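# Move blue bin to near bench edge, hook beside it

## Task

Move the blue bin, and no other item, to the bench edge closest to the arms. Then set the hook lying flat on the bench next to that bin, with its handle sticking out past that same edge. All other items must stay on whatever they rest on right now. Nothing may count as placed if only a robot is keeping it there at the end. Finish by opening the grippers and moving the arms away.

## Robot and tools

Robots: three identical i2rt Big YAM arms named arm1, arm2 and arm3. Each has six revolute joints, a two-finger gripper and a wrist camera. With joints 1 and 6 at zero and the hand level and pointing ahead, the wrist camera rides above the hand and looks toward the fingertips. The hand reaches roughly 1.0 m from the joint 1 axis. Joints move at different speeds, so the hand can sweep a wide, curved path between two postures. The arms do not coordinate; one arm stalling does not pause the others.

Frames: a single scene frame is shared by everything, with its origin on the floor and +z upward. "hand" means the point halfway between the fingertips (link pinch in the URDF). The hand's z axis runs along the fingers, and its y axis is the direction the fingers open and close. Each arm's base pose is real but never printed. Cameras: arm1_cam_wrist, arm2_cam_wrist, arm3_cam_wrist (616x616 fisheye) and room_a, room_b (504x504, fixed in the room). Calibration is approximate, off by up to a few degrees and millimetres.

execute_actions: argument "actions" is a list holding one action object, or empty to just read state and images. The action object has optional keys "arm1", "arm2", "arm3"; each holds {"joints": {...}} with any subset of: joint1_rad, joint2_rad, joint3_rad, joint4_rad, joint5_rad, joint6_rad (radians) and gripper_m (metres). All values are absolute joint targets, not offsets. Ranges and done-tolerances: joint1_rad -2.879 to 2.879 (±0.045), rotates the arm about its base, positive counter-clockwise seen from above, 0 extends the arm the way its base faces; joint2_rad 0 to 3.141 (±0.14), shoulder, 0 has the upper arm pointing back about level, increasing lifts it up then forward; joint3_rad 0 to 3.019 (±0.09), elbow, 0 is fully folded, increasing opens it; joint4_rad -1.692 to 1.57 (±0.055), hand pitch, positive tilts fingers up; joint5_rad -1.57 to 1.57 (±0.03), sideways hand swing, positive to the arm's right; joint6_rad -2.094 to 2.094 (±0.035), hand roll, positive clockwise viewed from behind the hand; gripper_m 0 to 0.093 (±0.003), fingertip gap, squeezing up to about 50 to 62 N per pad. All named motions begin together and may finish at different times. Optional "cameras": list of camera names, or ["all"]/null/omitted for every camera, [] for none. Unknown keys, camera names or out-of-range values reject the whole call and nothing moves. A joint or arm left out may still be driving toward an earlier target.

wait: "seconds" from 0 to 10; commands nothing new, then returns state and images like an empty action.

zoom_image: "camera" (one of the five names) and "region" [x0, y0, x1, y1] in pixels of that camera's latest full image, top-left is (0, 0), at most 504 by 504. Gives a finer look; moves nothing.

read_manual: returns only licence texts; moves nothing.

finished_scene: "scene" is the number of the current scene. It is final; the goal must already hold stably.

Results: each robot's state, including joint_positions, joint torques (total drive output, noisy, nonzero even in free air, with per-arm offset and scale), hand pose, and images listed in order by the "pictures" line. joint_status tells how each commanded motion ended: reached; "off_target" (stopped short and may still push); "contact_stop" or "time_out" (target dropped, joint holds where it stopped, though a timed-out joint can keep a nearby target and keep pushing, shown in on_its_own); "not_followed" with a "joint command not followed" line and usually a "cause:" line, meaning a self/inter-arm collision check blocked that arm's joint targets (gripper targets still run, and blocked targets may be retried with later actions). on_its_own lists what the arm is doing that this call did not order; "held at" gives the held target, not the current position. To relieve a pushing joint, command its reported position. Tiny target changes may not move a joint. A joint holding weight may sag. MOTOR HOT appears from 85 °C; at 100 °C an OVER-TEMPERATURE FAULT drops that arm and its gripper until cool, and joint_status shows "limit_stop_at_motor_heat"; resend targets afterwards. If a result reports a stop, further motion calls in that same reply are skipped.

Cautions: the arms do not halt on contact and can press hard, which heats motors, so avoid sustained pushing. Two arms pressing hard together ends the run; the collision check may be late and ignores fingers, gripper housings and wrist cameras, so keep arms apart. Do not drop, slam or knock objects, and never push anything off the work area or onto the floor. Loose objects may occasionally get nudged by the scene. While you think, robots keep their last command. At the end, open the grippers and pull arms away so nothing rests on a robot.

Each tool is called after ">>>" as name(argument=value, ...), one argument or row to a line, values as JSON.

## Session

>>> execute_actions(
  actions=[],
)

Scene clock: 0.00 s.
Joint torques (N m, as the arm reports them, + toward a larger angle): no reading
Motor temperatures (°C, as the motors report them): arm1=[22 26 32 26 22 22] | arm2=[24 24 26 23 22 23] | arm3=[26 26 31 23 26 25]
arm1.joint_positions: joint1_rad=-0.478 joint2_rad=+0.421 joint3_rad=+1.670 joint4_rad=-1.328 joint5_rad=-0.178 joint6_rad=+0.064 gripper_m=+0.094
arm1.joint_status: not commanded
arm1.hand: x=-0.9520 y=+0.0723 z=+1.3983 quat_wxyz=(-0.552, +0.381, -0.629, -0.393) (m; scene frame)
arm2.joint_positions: joint1_rad=+0.836 joint2_rad=+0.294 joint3_rad=+1.451 joint4_rad=-1.355 joint5_rad=+0.118 joint6_rad=-0.421 gripper_m=+0.095
arm2.joint_status: not commanded
arm2.hand: x=-0.0554 y=+0.0634 z=+1.3484 quat_wxyz=(-0.349, +0.769, -0.100, -0.526) (m; scene frame)
arm3.joint_positions: joint1_rad=-0.515 joint2_rad=+0.436 joint3_rad=+1.666 joint4_rad=-1.484 joint5_rad=+0.094 joint6_rad=+0.369 gripper_m=+0.094
arm3.joint_status: not commanded
arm3.hand: x=+1.0088 y=+0.0528 z=+1.3686 quat_wxyz=(-0.494, +0.232, -0.757, -0.361) (m; scene frame)
pictures: arm1_cam_wrist, arm2_cam_wrist, arm3_cam_wrist, room_a, room_b
camera_calibration (this result's frames):
arm1_cam_wrist: T_world_to_cam=[[0.910875, -0.40647, -0.0713395, 0.995454], [-0.314466, -0.571696, -0.757809, 0.804537], [0.267242, 0.712703, -0.648565, 1.23247], [0, 0, 0, 1]] pos_world=[-0.983101, -0.0138088, 1.48003]
arm2_cam_wrist: T_world_to_cam=[[0.512896, 0.741325, 0.432867, -0.596846], [0.781085, -0.193803, -0.593588, 0.862273], [-0.356151, 0.642555, -0.678439, 0.983465], [0, 0, 0, 1]] pos_world=[-0.017127, -0.0223629, 1.43741]
arm3_cam_wrist: T_world_to_cam=[[0.722588, -0.623067, -0.299424, -0.287871], [-0.648098, -0.459915, -0.606998, 1.51281], [0.24049, 0.632666, -0.736138, 0.856246], [0, 0, 0, 1]] pos_world=[0.982541, -0.0253176, 1.46239]
Images, in order (width x height): arm1_cam_wrist 616x616, arm2_cam_wrist 616x616, arm3_cam_wrist 616x616, room_a 504x504, room_b 504x504.

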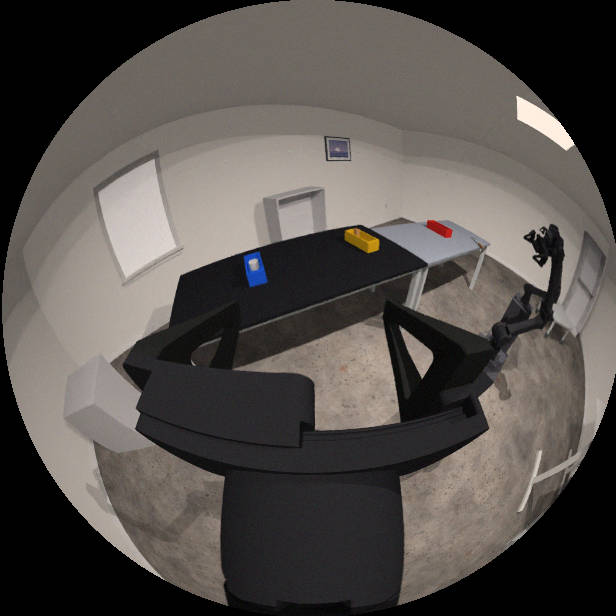

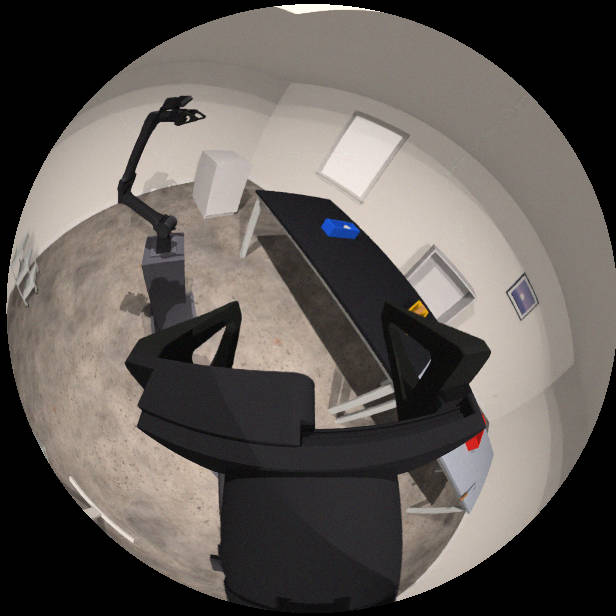

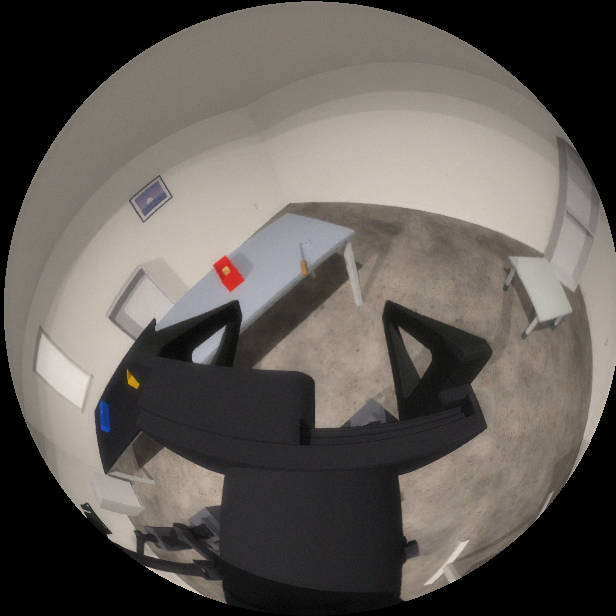

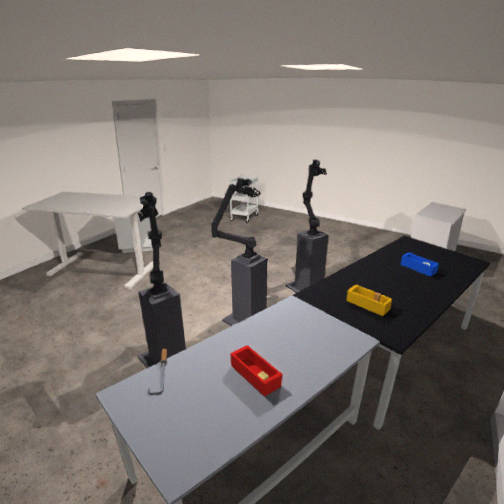

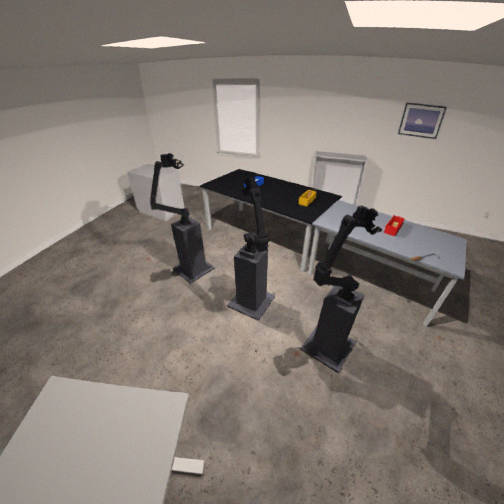

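>>> zoom_image(
  camera="room_a",
  region=[90, 320, 250, 430],
)

>>> zoom_image(
  camera="arm3_cam_wrist",
  region=[250, 200, 380, 310],
)

>>> zoom_image(
  camera="room_b",
  region=[370, 210, 480, 290],
)

Region (90, 320, 250, 430) of room_a's 504x504 image, scaled by 3.150, with more detail than that image has; it fills the top 346 rows of this view, and the rest is white.

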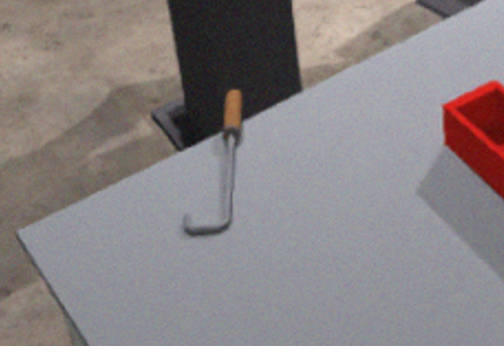

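Region (250, 200, 380, 310) of arm3_cam_wrist's 616x616 image, scaled by 3.877, with more detail than that image has; it fills the top 426 rows of this view, and the rest is white.

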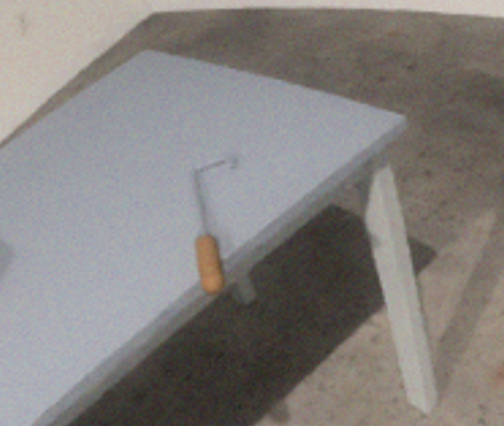

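Region (370, 210, 480, 290) of room_b's 504x504 image, scaled by 4.582, with more detail than that image has; it fills the top 367 rows of this view, and the rest is white.

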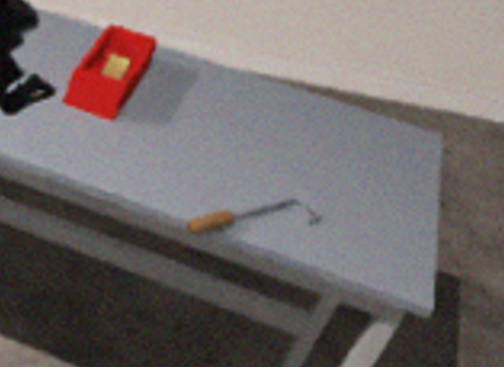

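>>> zoom_image(
  camera="arm1_cam_wrist",
  region=[160, 210, 400, 350],
)

>>> zoom_image(
  camera="room_a",
  region=[330, 225, 490, 325],
)

>>> zoom_image(
  camera="arm2_cam_wrist",
  region=[240, 170, 440, 330],
)

Region (160, 210, 400, 350) of arm1_cam_wrist's 616x616 image, scaled by 2.100, with more detail than that image has; it fills the top 294 rows of this view, and the rest is white.

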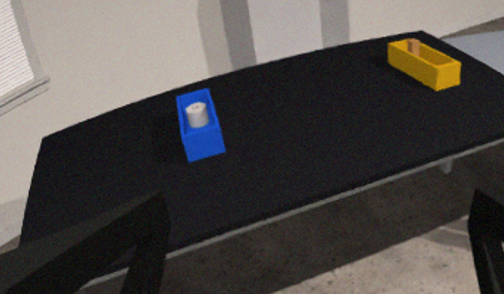

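Region (330, 225, 490, 325) of room_a's 504x504 image, scaled by 3.150, with more detail than that image has; it fills the top 315 rows of this view, and the rest is white.

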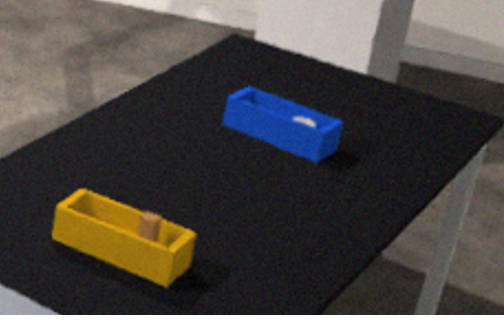

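Region (240, 170, 440, 330) of arm2_cam_wrist's 616x616 image, scaled by 2.520, with more detail than that image has; it fills the top 403 rows of this view, and the rest is white.

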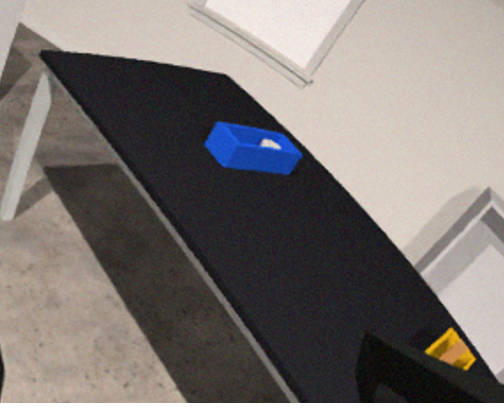

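>>> execute_actions(
  actions=[
    {"arm1": {"joints": {"joint1_rad": -0.7975, "joint2_rad": 1.598, "joint3_rad": 1.706, "joint4_rad": -1.679, "joint5_rad": 0.0, "joint6_rad": 1.57, "gripper_m": 0.093}}, "arm2": {"joints": {"joint1_rad": -1.137, "joint2_rad": 1.835, "joint3_rad": 0.528, "joint4_rad": 1.307, "joint5_rad": 0.454, "joint6_rad": 0.0, "gripper_m": 0.093}}, "arm3": {"joints": {"joint1_rad": -0.406, "joint2_rad": 2.18, "joint3_rad": 1.315, "joint4_rad": 0.9, "joint5_rad": 0.125, "joint6_rad": 1.57, "gripper_m": 0.093}}},
  ],
)

Scene clock: 122.27 s.
Joint torques (N m, as the arm reports them, + toward a larger angle): arm1=[ -1.45 -12.44   8.19  -0.5    0.19   0.01] | arm2=[ -0.15 -11.11   3.66   3.25   0.1    0.04] | arm3=[  1.65 -23.91   7.01   3.79   0.01  -0.05]
Motor temperatures (°C, as the motors report them): arm1=[22 27 31 27 22 22] | arm2=[24 24 28 24 22 23] | arm3=[26 26 31 23 26 25]
arm1.joint_positions: joint1_rad=-0.786 joint2_rad=+1.600 joint3_rad=+1.700 joint4_rad=-1.669 joint5_rad=-0.004 joint6_rad=+1.561 gripper_m=+0.093
arm1.joint_status: all done
arm1.hand: x=-0.5887 y=+0.2999 z=+1.0073 quat_wxyz=(+0.000, -0.428, -0.904, +0.000) (m; scene frame)
arm2.joint_positions: joint1_rad=-1.137 joint2_rad=+1.837 joint3_rad=+0.530 joint4_rad=+1.277 joint5_rad=+0.453 joint6_rad=-0.010 gripper_m=+0.093
arm2.joint_status: all done
arm2.hand: x=+0.4726 y=+0.2258 z=+0.8510 quat_wxyz=(-0.701, +0.051, -0.710, -0.037) (m; scene frame)
arm3.joint_positions: joint1_rad=-0.416 joint2_rad=+2.184 joint3_rad=+1.306 joint4_rad=+0.879 joint5_rad=+0.124 joint6_rad=+1.558 gripper_m=+0.093
arm3.joint_status: all done
arm3.hand: x=+1.3170 y=+0.6939 z=+0.8223 quat_wxyz=(-0.205, -0.190, -0.682, -0.676) (m; scene frame)
pictures: arm1_cam_wrist, arm2_cam_wrist, arm3_cam_wrist, room_a, room_b
camera_calibration (this result's frames):
arm1_cam_wrist: T_world_to_cam=[[-0.77137, -0.636359, 0.00600334, -0.270195], [-0.513118, 0.627507, 0.585615, -1.07715], [-0.376428, 0.448645, -0.810567, 0.583045], [0, 0, 0, 1]] pos_world=[-0.541652, 0.242399, 1.10502]
arm2_cam_wrist: T_world_to_cam=[[0.133134, -0.990853, 0.0220457, 0.14753], [-0.586947, -0.0967485, -0.803824, 0.989664], [0.798604, 0.0940767, -0.594458, 0.236347], [0, 0, 0, 1]] pos_world=[0.372491, 0.219694, 0.932762]
arm3_cam_wrist: T_world_to_cam=[[0.0431762, -0.015919, -0.998941, 0.773978], [-0.997818, -0.0506842, -0.04232, 1.38811], [-0.0499568, 0.998588, -0.0180726, -0.48741], [0, 0, 0, 1]] pos_world=[1.32731, 0.569398, 0.823094]
Images, in order (width x height): arm1_cam_wrist 616x616, arm2_cam_wrist 616x616, arm3_cam_wrist 616x616, room_a 504x504, room_b 504x504.

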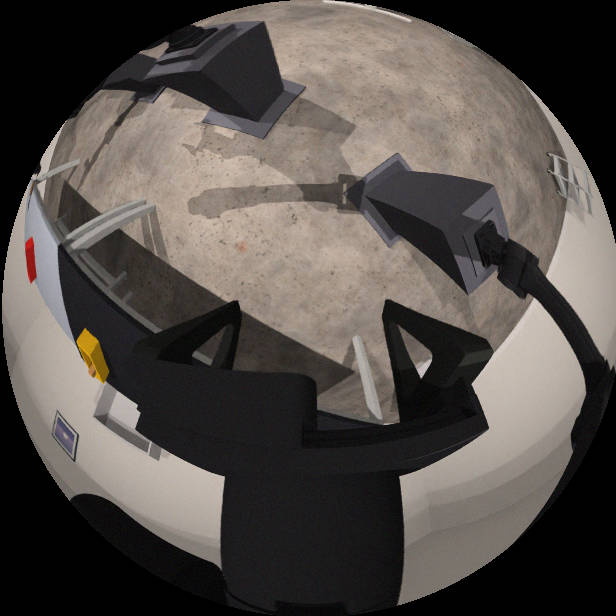

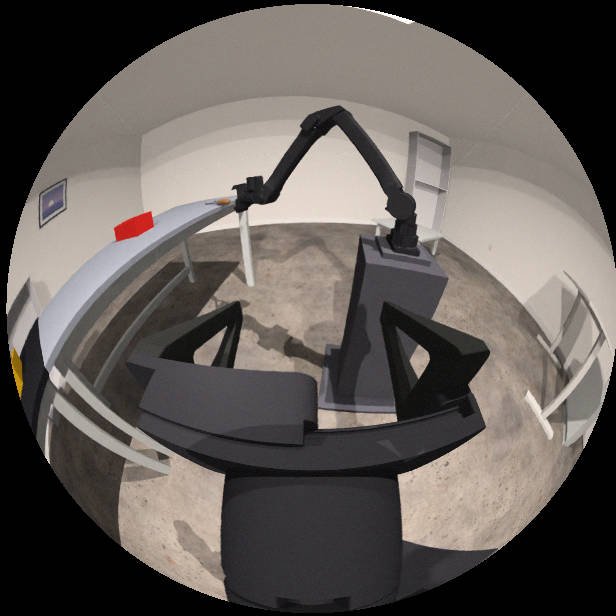

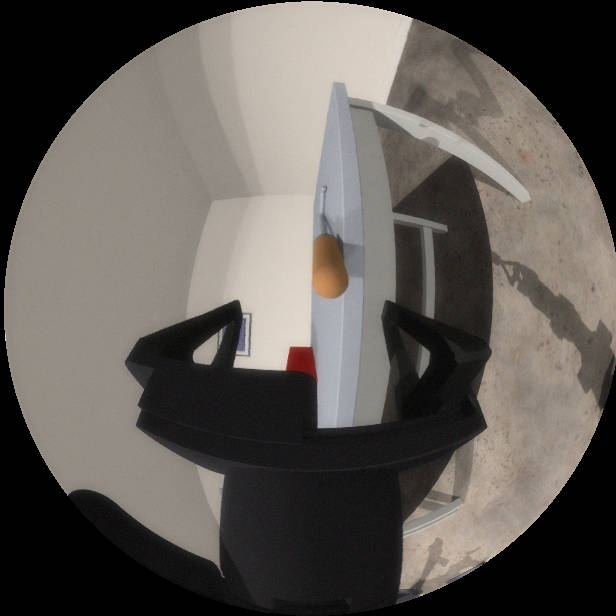

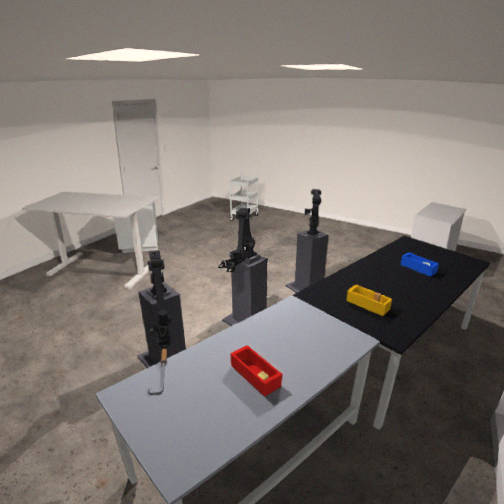

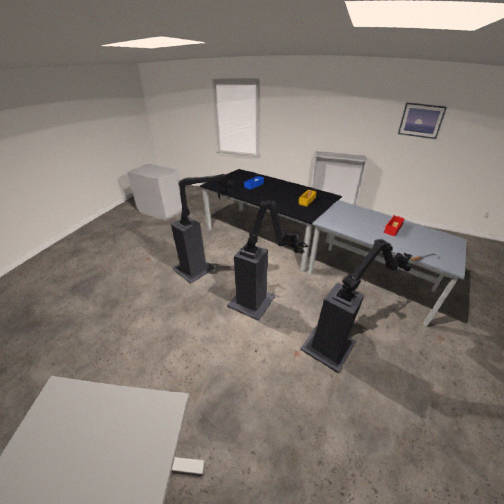

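>>> zoom_image(
  camera="arm3_cam_wrist",
  region=[220, 170, 420, 340],
)

>>> zoom_image(
  camera="room_a",
  region=[110, 300, 220, 400],
)

Region (220, 170, 420, 340) of arm3_cam_wrist's 616x616 image, scaled by 2.520, with more detail than that image has; it fills the top 428 rows of this view, and the rest is white.

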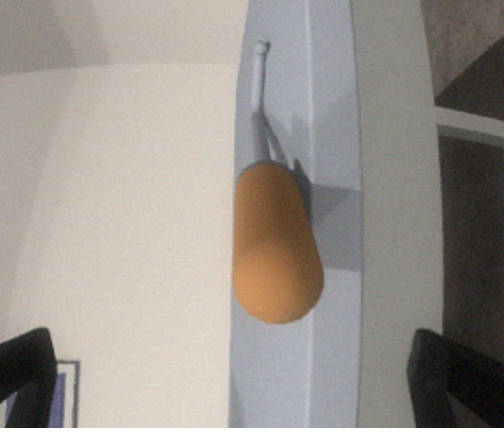

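Region (110, 300, 220, 400) of room_a's 504x504 image, scaled by 4.582, with more detail than that image has; it fills the top 458 rows of this view, and the rest is white.

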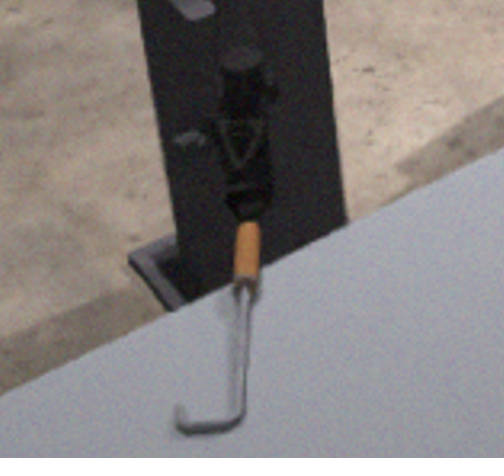

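>>> execute_actions(
  actions=[
    {"arm3": {"joints": {"joint1_rad": -0.432, "joint2_rad": 2.26, "joint3_rad": 1.49, "joint4_rad": 0.795, "joint5_rad": 0.115}}},
  ],
  cameras=["arm3_cam_wrist", "room_a"],
)

Scene clock: 175.43 s.
Joint torques (N m, as the arm reports them, + toward a larger angle): arm1=[ -1.37 -12.96   8.28  -0.64   0.18   0.01] | arm2=[  0.1  -10.32   3.82   3.06   0.09   0.06] | arm3=[  0.01 -24.13   9.58   2.35  -0.11  -0.05]
Motor temperatures (°C, as the motors report them): arm1=[22 27 33 26 22 22] | arm2=[24 25 27 24 22 23] | arm3=[26 27 31 23 26 25]
arm1.joint_positions: joint1_rad=-0.786 joint2_rad=+1.600 joint3_rad=+1.700 joint4_rad=-1.669 joint5_rad=-0.004 joint6_rad=+1.561 gripper_m=+0.093
arm1.joint_status: not commanded
arm1.hand: x=-0.5887 y=+0.2999 z=+1.0073 quat_wxyz=(+0.000, -0.428, -0.904, +0.000) (m; scene frame)
arm2.joint_positions: joint1_rad=-1.137 joint2_rad=+1.837 joint3_rad=+0.530 joint4_rad=+1.277 joint5_rad=+0.453 joint6_rad=-0.010 gripper_m=+0.093
arm2.joint_status: not commanded
arm2.hand: x=+0.4726 y=+0.2258 z=+0.8510 quat_wxyz=(-0.701, +0.051, -0.710, -0.037) (m; scene frame)
arm3.joint_positions: joint1_rad=-0.419 joint2_rad=+2.250 joint3_rad=+1.450 joint4_rad=+0.806 joint5_rad=+0.117 joint6_rad=+1.559 gripper_m=+0.093
arm3.joint_status: all done
arm3.hand: x=+1.3356 y=+0.7286 z=+0.8242 quat_wxyz=(-0.204, -0.189, -0.681, -0.678) (m; scene frame)
pictures: arm3_cam_wrist, room_a
camera_calibration (this result's frames):
arm3_cam_wrist: T_world_to_cam=[[0.0448619, -0.0114694, -0.998927, 0.770104], [-0.997565, -0.0539704, -0.0441811, 1.41206], [-0.0534058, 0.998477, -0.0138626, -0.519893], [0, 0, 0, 1]] pos_world=[1.3463, 0.604143, 0.824457]
Images, in order (width x height): arm3_cam_wrist 616x616, room_a 504x504.

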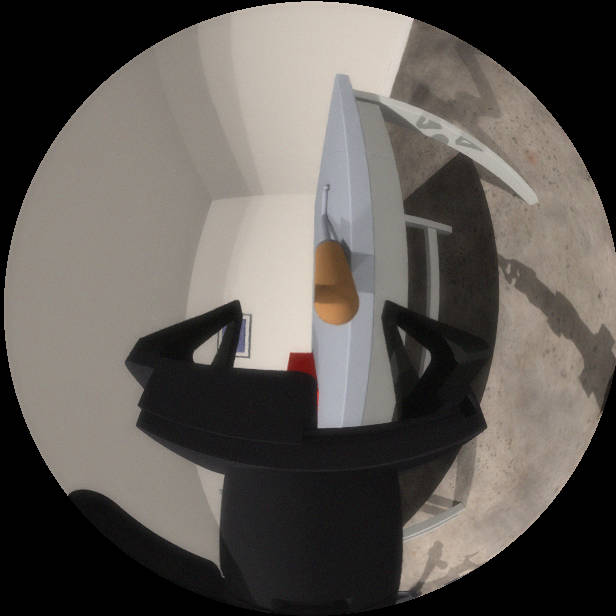

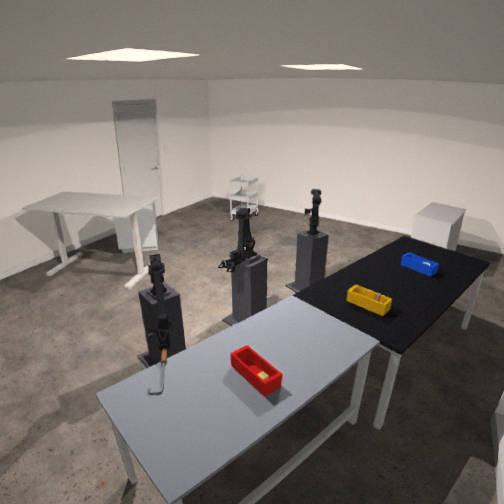

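>>> zoom_image(
  camera="arm3_cam_wrist",
  region=[220, 170, 420, 350],
)

Region (220, 170, 420, 350) of arm3_cam_wrist's 616x616 image, scaled by 2.520, with more detail than that image has; it fills the top 454 rows of this view, and the rest is white.

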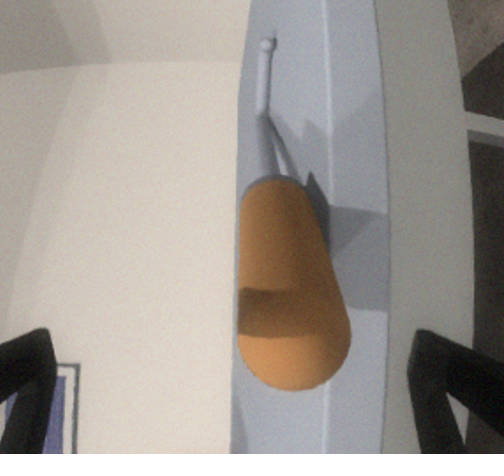

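>>> execute_actions(
  actions=[
    {"arm3": {"joints": {"joint1_rad": -0.44, "joint2_rad": 2.356, "joint3_rad": 1.652, "joint4_rad": 0.703, "joint5_rad": 0.108}}},
  ],
  cameras=["arm3_cam_wrist", "room_a"],
)

Scene clock: 188.30 s.
Joint torques (N m, as the arm reports them, + toward a larger angle): arm1=[ -1.27 -12.69   8.24  -0.65   0.17   0.  ] | arm2=[ -0.66 -11.57   3.54   3.11   0.09   0.02] | arm3=[  0.03 -25.67  10.47   2.41  -0.1   -0.06]
Motor temperatures (°C, as the motors report them): arm1=[22 27 33 26 22 22] | arm2=[24 25 27 24 22 23] | arm3=[26 27 32 23 26 25]
arm1.joint_positions: joint1_rad=-0.786 joint2_rad=+1.600 joint3_rad=+1.700 joint4_rad=-1.669 joint5_rad=-0.004 joint6_rad=+1.561 gripper_m=+0.093
arm1.joint_status: not commanded
arm1.hand: x=-0.5887 y=+0.2999 z=+1.0073 quat_wxyz=(+0.000, -0.428, -0.904, +0.000) (m; scene frame)
arm2.joint_positions: joint1_rad=-1.137 joint2_rad=+1.837 joint3_rad=+0.530 joint4_rad=+1.277 joint5_rad=+0.453 joint6_rad=-0.010 gripper_m=+0.093
arm2.joint_status: not commanded
arm2.hand: x=+0.4726 y=+0.2258 z=+0.8510 quat_wxyz=(-0.701, +0.051, -0.710, -0.037) (m; scene frame)
arm3.joint_positions: joint1_rad=-0.429 joint2_rad=+2.342 joint3_rad=+1.604 joint4_rad=+0.714 joint5_rad=+0.110 joint6_rad=+1.559 gripper_m=+0.093
arm3.joint_status: all done
arm3.hand: x=+1.3587 y=+0.7600 z=+0.8063 quat_wxyz=(-0.204, -0.192, -0.690, -0.667) (m; scene frame)
pictures: arm3_cam_wrist, room_a
camera_calibration (this result's frames):
arm3_cam_wrist: T_world_to_cam=[[0.0319465, -0.0379335, -0.998769, 0.789086], [-0.998199, -0.0519815, -0.029954, 1.42385], [-0.0507813, 0.997927, -0.0395258, -0.532707], [0, 0, 0, 1]] pos_world=[1.36902, 0.635549, 0.809709]
Images, in order (width x height): arm3_cam_wrist 616x616, room_a 504x504.

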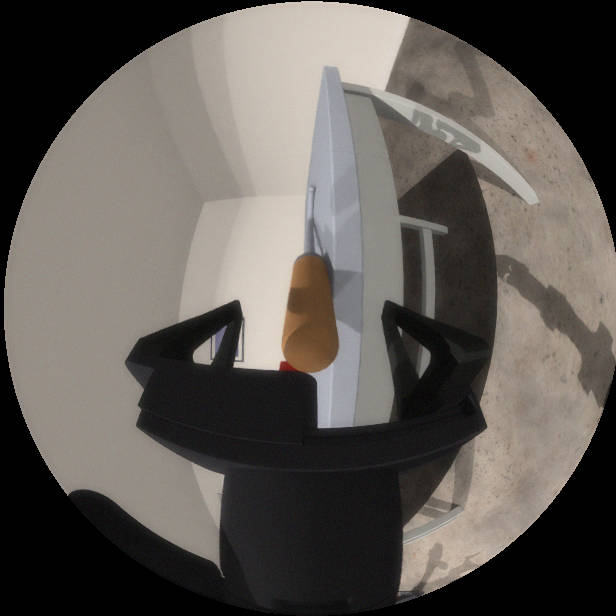

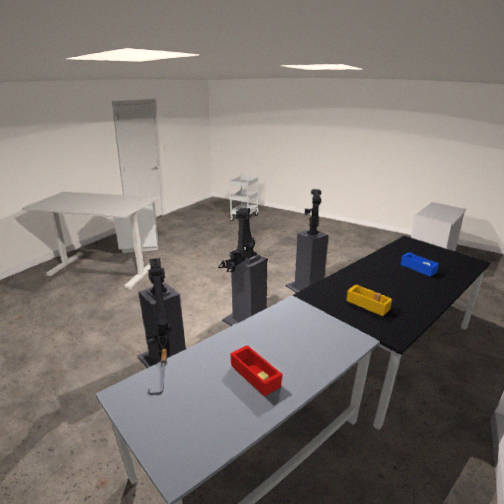

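>>> execute_actions(
  actions=[
    {"arm3": {"joints": {"gripper_m": 0.0}}},
  ],
  cameras=["arm3_cam_wrist"],
)

Scene clock: 191.20 s.
Joint torques (N m, as the arm reports them, + toward a larger angle): arm1=[ -1.34 -12.49   8.18  -0.57   0.2   -0.01] | arm2=[  0.83 -11.23   3.64   3.48   0.14   0.09] | arm3=[  0.07 -25.57  10.21   2.5   -0.11  -0.08]
Motor temperatures (°C, as the motors report them): arm1=[22 27 33 26 22 22] | arm2=[24 25 27 24 22 23] | arm3=[26 27 32 23 26 25]
arm1.joint_positions: joint1_rad=-0.786 joint2_rad=+1.600 joint3_rad=+1.700 joint4_rad=-1.669 joint5_rad=-0.004 joint6_rad=+1.561 gripper_m=+0.093
arm1.joint_status: not commanded
arm1.hand: x=-0.5887 y=+0.2999 z=+1.0073 quat_wxyz=(+0.000, -0.428, -0.904, +0.000) (m; scene frame)
arm2.joint_positions: joint1_rad=-1.137 joint2_rad=+1.837 joint3_rad=+0.530 joint4_rad=+1.277 joint5_rad=+0.453 joint6_rad=-0.010 gripper_m=+0.093
arm2.joint_status: not commanded
arm2.hand: x=+0.4726 y=+0.2258 z=+0.8510 quat_wxyz=(-0.701, +0.051, -0.710, -0.037) (m; scene frame)
arm3.joint_positions: joint1_rad=-0.429 joint2_rad=+2.343 joint3_rad=+1.608 joint4_rad=+0.713 joint5_rad=+0.111 joint6_rad=+1.560 gripper_m=+0.030
arm3.joint_status: gripper_m off_target (ended at +0.030, target +0.000)
arm3.hand: x=+1.3594 y=+0.7607 z=+0.8076 quat_wxyz=(-0.204, -0.192, -0.690, -0.668) (m; scene frame)
pictures: arm3_cam_wrist
camera_calibration (this result's frames):
arm3_cam_wrist: T_world_to_cam=[[0.0318087, -0.0356325, -0.998859, 0.788915], [-0.998242, -0.0511403, -0.0299647, 1.42412], [-0.0500142, 0.998056, -0.0371966, -0.536337], [0, 0, 0, 1]] pos_world=[1.36969, 0.636235, 0.810738]
Images, in order (width x height): arm3_cam_wrist 616x616.

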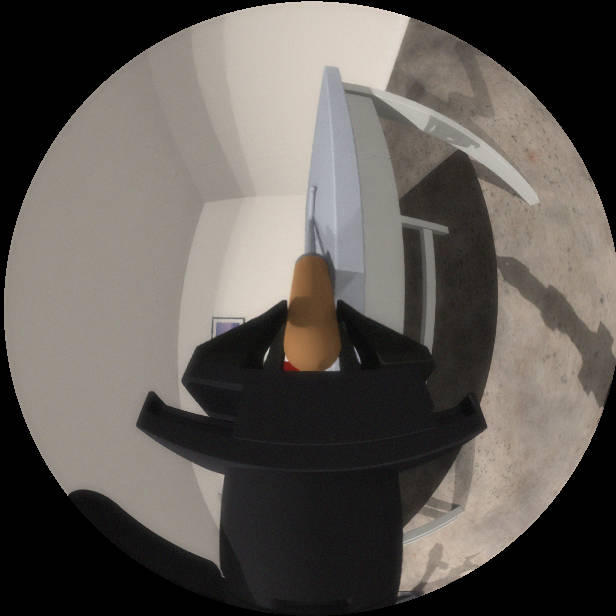

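>>> execute_actions(
  actions=[
    {"arm3": {"joints": {"joint2_rad": 1.57, "joint4_rad": 0.2}}},
  ],
  cameras=["arm3_cam_wrist", "room_a"],
)

Scene clock: 212.73 s.
Joint torques (N m, as the arm reports them, + toward a larger angle): arm1=[ -1.11 -12.29   8.13  -0.67   0.2   -0.01] | arm2=[ -0.32 -10.8    3.86   3.09   0.07   0.02] | arm3=[  0.28 -23.34  12.44   4.25  -0.04  -0.07]
Motor temperatures (°C, as the motors report them): arm1=[22 28 33 26 22 22] | arm2=[24 25 27 24 22 23] | arm3=[26 27 33 23 26 25]
arm1.joint_positions: joint1_rad=-0.786 joint2_rad=+1.600 joint3_rad=+1.700 joint4_rad=-1.669 joint5_rad=-0.004 joint6_rad=+1.561 gripper_m=+0.093
arm1.joint_status: not commanded
arm1.hand: x=-0.5887 y=+0.2999 z=+1.0073 quat_wxyz=(+0.000, -0.428, -0.904, +0.000) (m; scene frame)
arm2.joint_positions: joint1_rad=-1.137 joint2_rad=+1.837 joint3_rad=+0.530 joint4_rad=+1.277 joint5_rad=+0.453 joint6_rad=-0.010 gripper_m=+0.093
arm2.joint_status: not commanded
arm2.hand: x=+0.4726 y=+0.2258 z=+0.8510 quat_wxyz=(-0.701, +0.051, -0.710, -0.037) (m; scene frame)
arm3.joint_positions: joint1_rad=-0.429 joint2_rad=+1.614 joint3_rad=+1.607 joint4_rad=+0.168 joint5_rad=+0.108 joint6_rad=+1.561 gripper_m=+0.030
arm3.joint_status: all done
arm3.hand: x=+1.2970 y=+0.6453 z=+1.2581 quat_wxyz=(-0.213, -0.180, -0.624, -0.730) (m; scene frame)
pictures: arm3_cam_wrist, room_a
camera_calibration (this result's frames):
arm3_cam_wrist: T_world_to_cam=[[0.111144, 0.129578, -0.985321, 1.01018], [-0.992102, -0.0435366, -0.117634, 1.46683], [-0.0581403, 0.990613, 0.123716, -0.59463], [0, 0, 0, 1]] pos_world=[1.3084, 0.522011, 1.24147]
Images, in order (width x height): arm3_cam_wrist 616x616, room_a 504x504.

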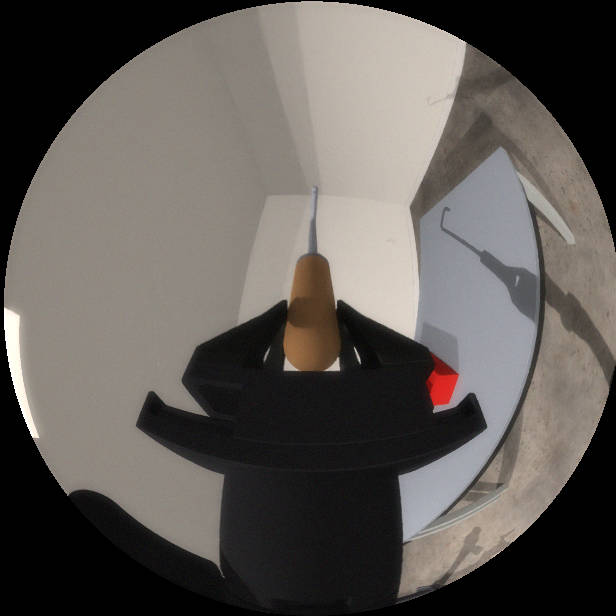

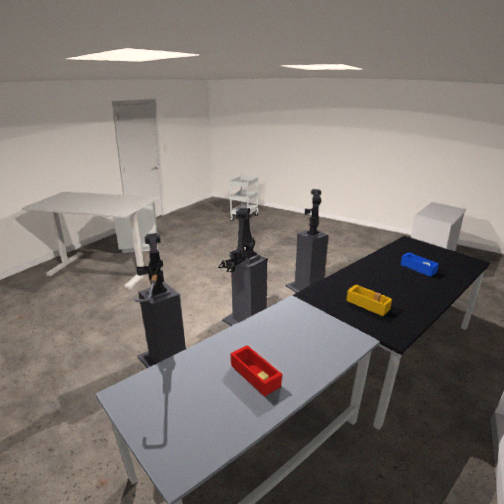

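>>> execute_actions(
  actions=[
    {"arm3": {"joints": {"joint1_rad": 0.95, "joint2_rad": 1.47, "joint3_rad": 1.54, "joint4_rad": -1.585, "joint5_rad": 0.0}}},
  ],
  cameras=["arm2_cam_wrist", "arm3_cam_wrist", "room_a", "room_b"],
)

Scene clock: 227.43 s.
Joint torques (N m, as the arm reports them, + toward a larger angle): arm1=[ -1.31 -12.95   8.24  -0.63   0.19   0.01] | arm2=[ -0.3  -11.2    3.89   3.3    0.09   0.01] | arm3=[  1.41 -17.76   9.74   0.51  -0.03   0.02]
Motor temperatures (°C, as the motors report them): arm1=[22 28 33 26 22 22] | arm2=[24 25 27 24 22 23] | arm3=[26 27 34 23 26 25]
arm1.joint_positions: joint1_rad=-0.786 joint2_rad=+1.600 joint3_rad=+1.700 joint4_rad=-1.669 joint5_rad=-0.004 joint6_rad=+1.561 gripper_m=+0.093
arm1.joint_status: not commanded
arm1.hand: x=-0.5887 y=+0.2999 z=+1.0073 quat_wxyz=(+0.000, -0.428, -0.904, +0.000) (m; scene frame)
arm2.joint_positions: joint1_rad=-1.137 joint2_rad=+1.837 joint3_rad=+0.530 joint4_rad=+1.277 joint5_rad=+0.453 joint6_rad=-0.010 gripper_m=+0.093
arm2.joint_status: not commanded
arm2.hand: x=+0.4726 y=+0.2258 z=+0.8510 quat_wxyz=(-0.701, +0.051, -0.710, -0.037) (m; scene frame)
arm3.joint_positions: joint1_rad=+0.946 joint2_rad=+1.500 joint3_rad=+1.517 joint4_rad=-1.574 joint5_rad=+0.003 joint6_rad=+1.561 gripper_m=+0.030
arm3.joint_status: all done
arm3.hand: x=+0.6045 y=+0.2690 z=+0.9873 quat_wxyz=(+0.001, +0.447, -0.894, -0.002) (m; scene frame)
pictures: arm2_cam_wrist, arm3_cam_wrist, room_a, room_b
camera_calibration (this result's frames):
arm2_cam_wrist: T_world_to_cam=[[0.133134, -0.990853, 0.0220457, 0.14753], [-0.586947, -0.0967485, -0.803824, 0.989664], [0.798604, 0.0940767, -0.594458, 0.236347], [0, 0, 0, 1]] pos_world=[0.372491, 0.219694, 0.932762]
arm3_cam_wrist: T_world_to_cam=[[0.813099, -0.58192, -0.0155011, -0.321283], [-0.46741, -0.668507, 0.578469, -0.104774], [-0.346985, -0.463107, -0.815557, 1.26436], [0, 0, 0, 1]] pos_world=[0.650978, 0.328532, 1.08679]
Images, in order (width x height): arm2_cam_wrist 616x616, arm3_cam_wrist 616x616, room_a 504x504, room_b 504x504.

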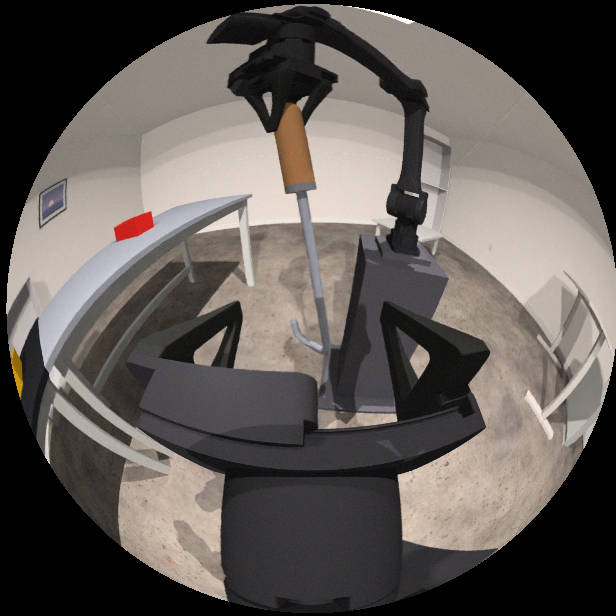

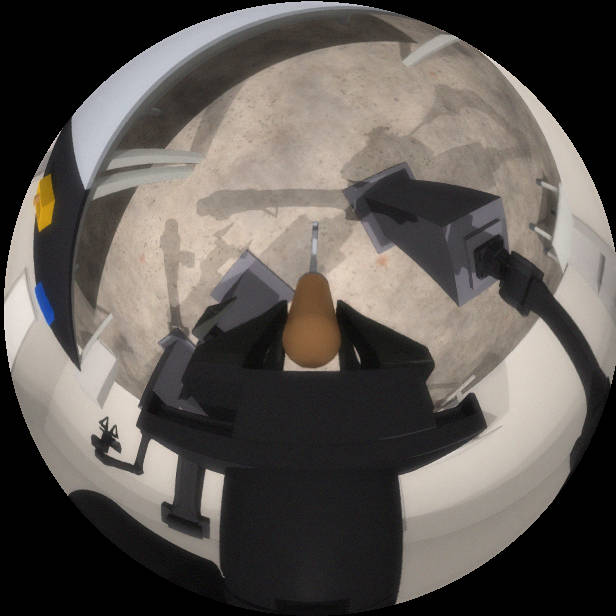

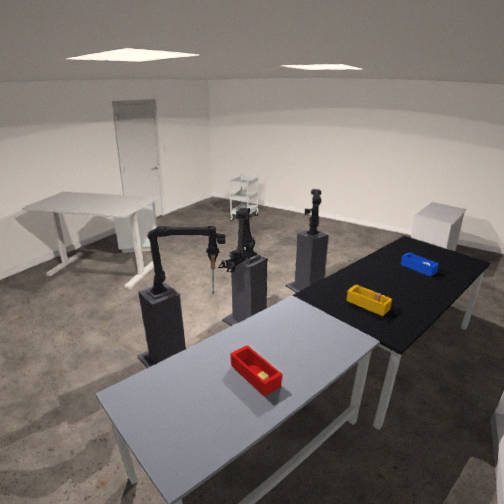

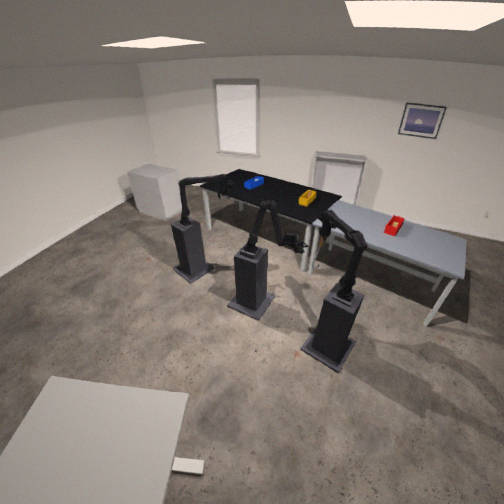

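>>> execute_actions(
  actions=[],
)

Scene clock: 249.10 s.
Joint torques (N m, as the arm reports them, + toward a larger angle): arm1=[ -1.17 -12.34   8.2   -0.67   0.19   0.02] | arm2=[  0.26 -11.18   3.8    3.13   0.06   0.01] | arm3=[  1.63 -17.76   9.68   0.58  -0.03   0.04]
Motor temperatures (°C, as the motors report them): arm1=[22 28 33 26 22 22] | arm2=[24 25 27 24 22 23] | arm3=[26 27 33 23 26 25]
arm1.joint_positions: joint1_rad=-0.786 joint2_rad=+1.600 joint3_rad=+1.700 joint4_rad=-1.669 joint5_rad=-0.004 joint6_rad=+1.561 gripper_m=+0.093
arm1.joint_status: not commanded
arm1.hand: x=-0.5887 y=+0.2999 z=+1.0073 quat_wxyz=(+0.000, -0.428, -0.904, +0.000) (m; scene frame)
arm2.joint_positions: joint1_rad=-1.137 joint2_rad=+1.837 joint3_rad=+0.530 joint4_rad=+1.277 joint5_rad=+0.453 joint6_rad=-0.010 gripper_m=+0.093
arm2.joint_status: not commanded
arm2.hand: x=+0.4726 y=+0.2258 z=+0.8510 quat_wxyz=(-0.701, +0.051, -0.710, -0.037) (m; scene frame)
arm3.joint_positions: joint1_rad=+0.946 joint2_rad=+1.500 joint3_rad=+1.517 joint4_rad=-1.574 joint5_rad=+0.003 joint6_rad=+1.561 gripper_m=+0.030
arm3.joint_status: all done
arm3.hand: x=+0.6045 y=+0.2690 z=+0.9873 quat_wxyz=(+0.001, +0.447, -0.894, -0.002) (m; scene frame)
pictures: arm1_cam_wrist, arm2_cam_wrist, arm3_cam_wrist, room_a, room_b
camera_calibration (this result's frames):
arm1_cam_wrist: T_world_to_cam=[[-0.771613, -0.636064, 0.00600316, -0.270426], [-0.512879, 0.627703, 0.585615, -1.07707], [-0.376257, 0.448789, -0.810567, 0.583103], [0, 0, 0, 1]] pos_world=[-0.541674, 0.242381, 1.10502]
arm2_cam_wrist: T_world_to_cam=[[0.133134, -0.990853, 0.0220457, 0.14753], [-0.586947, -0.0967485, -0.803824, 0.989664], [0.798604, 0.0940767, -0.594458, 0.236347], [0, 0, 0, 1]] pos_world=[0.372491, 0.219694, 0.932762]
arm3_cam_wrist: T_world_to_cam=[[0.813099, -0.58192, -0.0155011, -0.321283], [-0.46741, -0.668507, 0.578469, -0.104774], [-0.346985, -0.463107, -0.815557, 1.26436], [0, 0, 0, 1]] pos_world=[0.650978, 0.328532, 1.08679]
Images, in order (width x height): arm1_cam_wrist 616x616, arm2_cam_wrist 616x616, arm3_cam_wrist 616x616, room_a 504x504, room_b 504x504.

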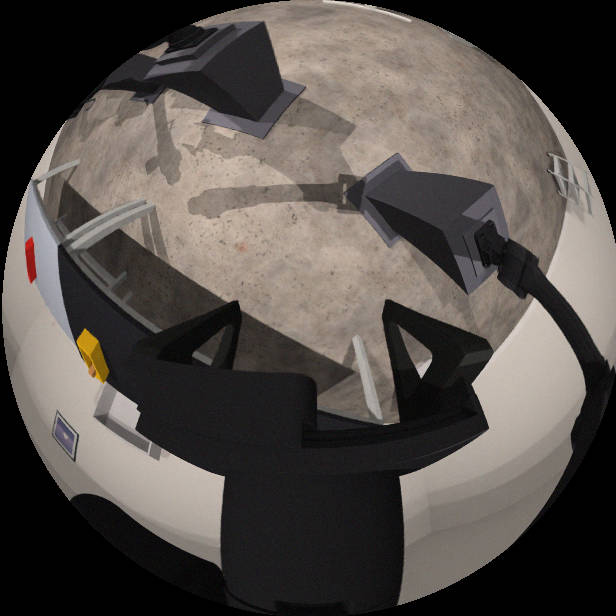

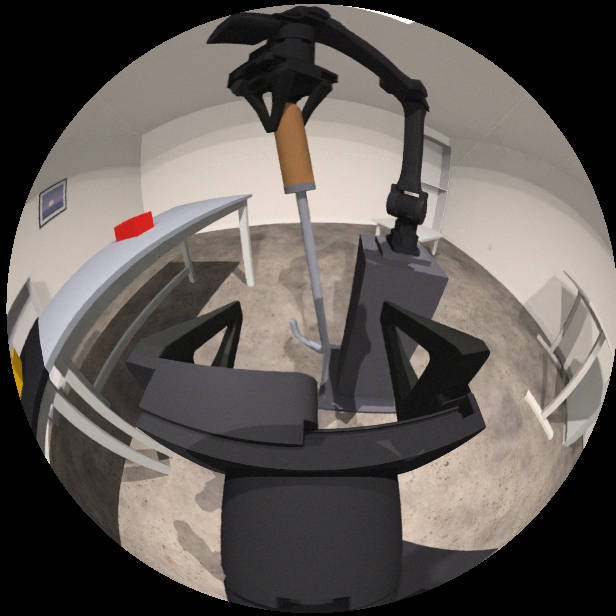

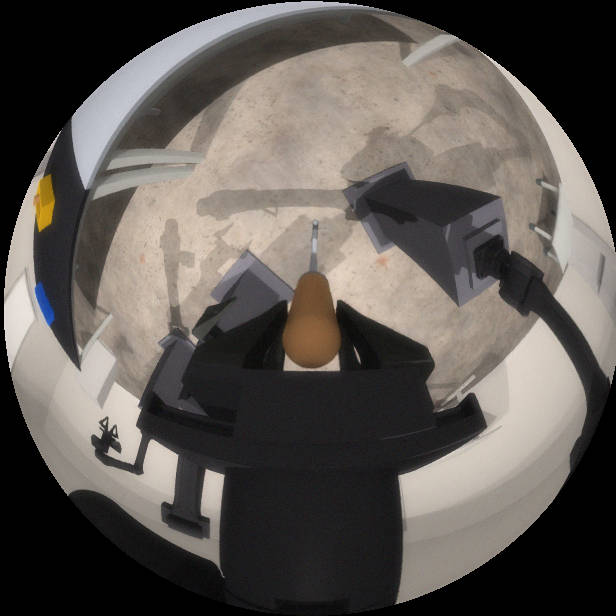

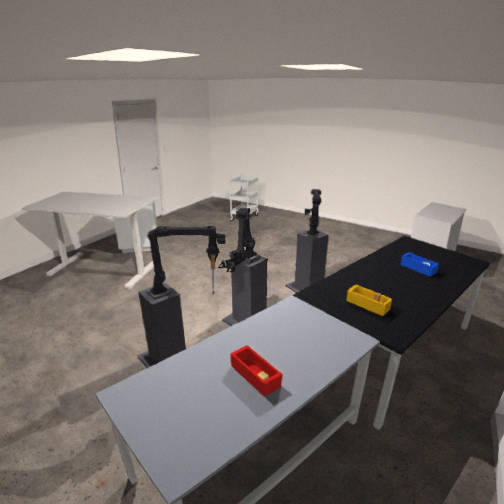

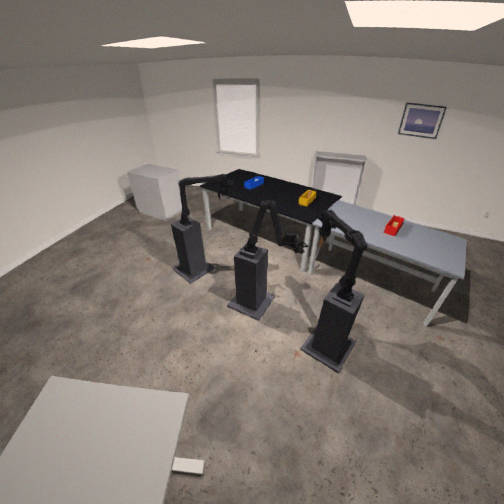

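>>> execute_actions(
  actions=[
    {"arm2": {"joints": {"joint1_rad": -1.215, "joint2_rad": 1.939, "joint3_rad": 0.96, "joint4_rad": 0.984, "joint5_rad": 0.381}}},
  ],
  cameras=["arm2_cam_wrist", "arm3_cam_wrist", "room_b"],
)

Scene clock: 325.50 s.
Joint torques (N m, as the arm reports them, + toward a larger angle): arm1=[ -1.06 -13.08   8.25  -0.55   0.22   0.03] | arm2=[  0.06 -15.69   8.37   1.11  -0.01   0.03] | arm3=[  1.53 -17.96   9.73   0.5   -0.03   0.04]
Motor temperatures (°C, as the motors report them): arm1=[22 28 33 26 22 22] | arm2=[24 25 27 24 22 23] | arm3=[26 27 33 23 26 25]
arm1.joint_positions: joint1_rad=-0.786 joint2_rad=+1.600 joint3_rad=+1.700 joint4_rad=-1.669 joint5_rad=-0.004 joint6_rad=+1.561 gripper_m=+0.093
arm1.joint_status: not commanded
arm1.hand: x=-0.5887 y=+0.2999 z=+1.0073 quat_wxyz=(+0.000, -0.428, -0.904, +0.000) (m; scene frame)
arm2.joint_positions: joint1_rad=-1.215 joint2_rad=+1.954 joint3_rad=+0.939 joint4_rad=+1.000 joint5_rad=+0.383 joint6_rad=-0.009 gripper_m=+0.093
arm2.joint_status: all done
arm2.hand: x=+0.6113 y=+0.2675 z=+0.8794 quat_wxyz=(-0.706, +0.045, -0.706, -0.037) (m; scene frame)
arm3.joint_positions: joint1_rad=+0.946 joint2_rad=+1.500 joint3_rad=+1.517 joint4_rad=-1.574 joint5_rad=+0.003 joint6_rad=+1.561 gripper_m=+0.030
arm3.joint_status: not commanded
arm3.hand: x=+0.6045 y=+0.2690 z=+0.9873 quat_wxyz=(+0.001, +0.447, -0.894, -0.002) (m; scene frame)
pictures: arm2_cam_wrist, arm3_cam_wrist, room_b
camera_calibration (this result's frames):
arm2_cam_wrist: T_world_to_cam=[[0.124236, -0.992158, 0.0137193, 0.182837], [-0.577359, -0.0835268, -0.812207, 1.09589], [0.806983, 0.0929845, -0.583209, 0.123828], [0, 0, 0, 1]] pos_world=[0.510083, 0.261425, 0.959802]
arm3_cam_wrist: T_world_to_cam=[[0.813099, -0.58192, -0.0155011, -0.321283], [-0.46741, -0.668507, 0.578469, -0.104774], [-0.346985, -0.463107, -0.815557, 1.26436], [0, 0, 0, 1]] pos_world=[0.650978, 0.328532, 1.08679]
Images, in order (width x height): arm2_cam_wrist 616x616, arm3_cam_wrist 616x616, room_b 504x504.

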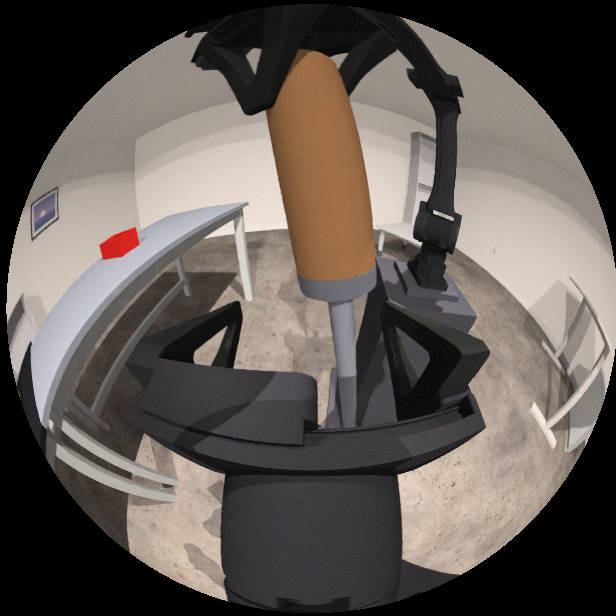

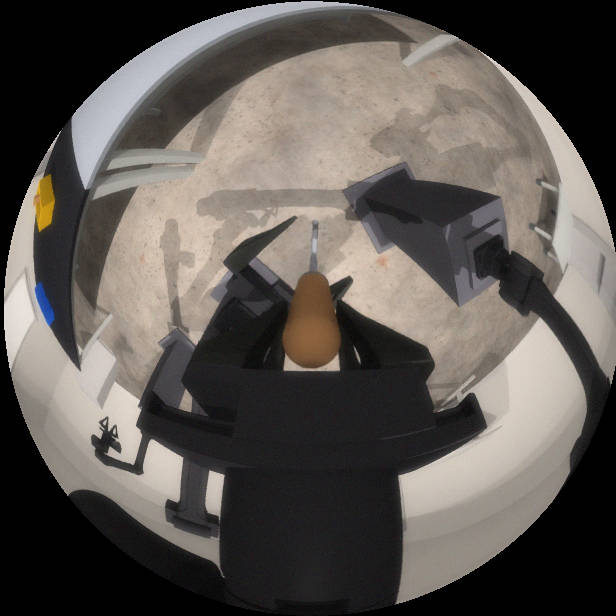

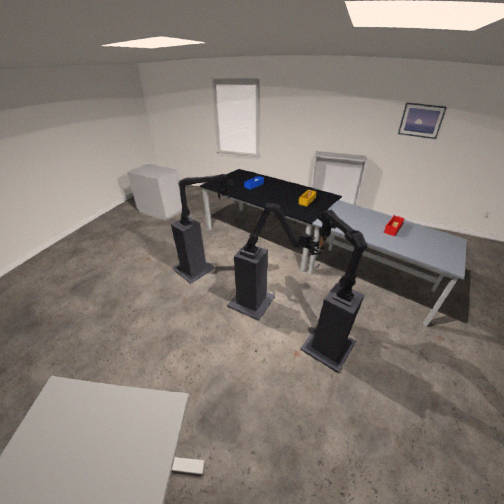

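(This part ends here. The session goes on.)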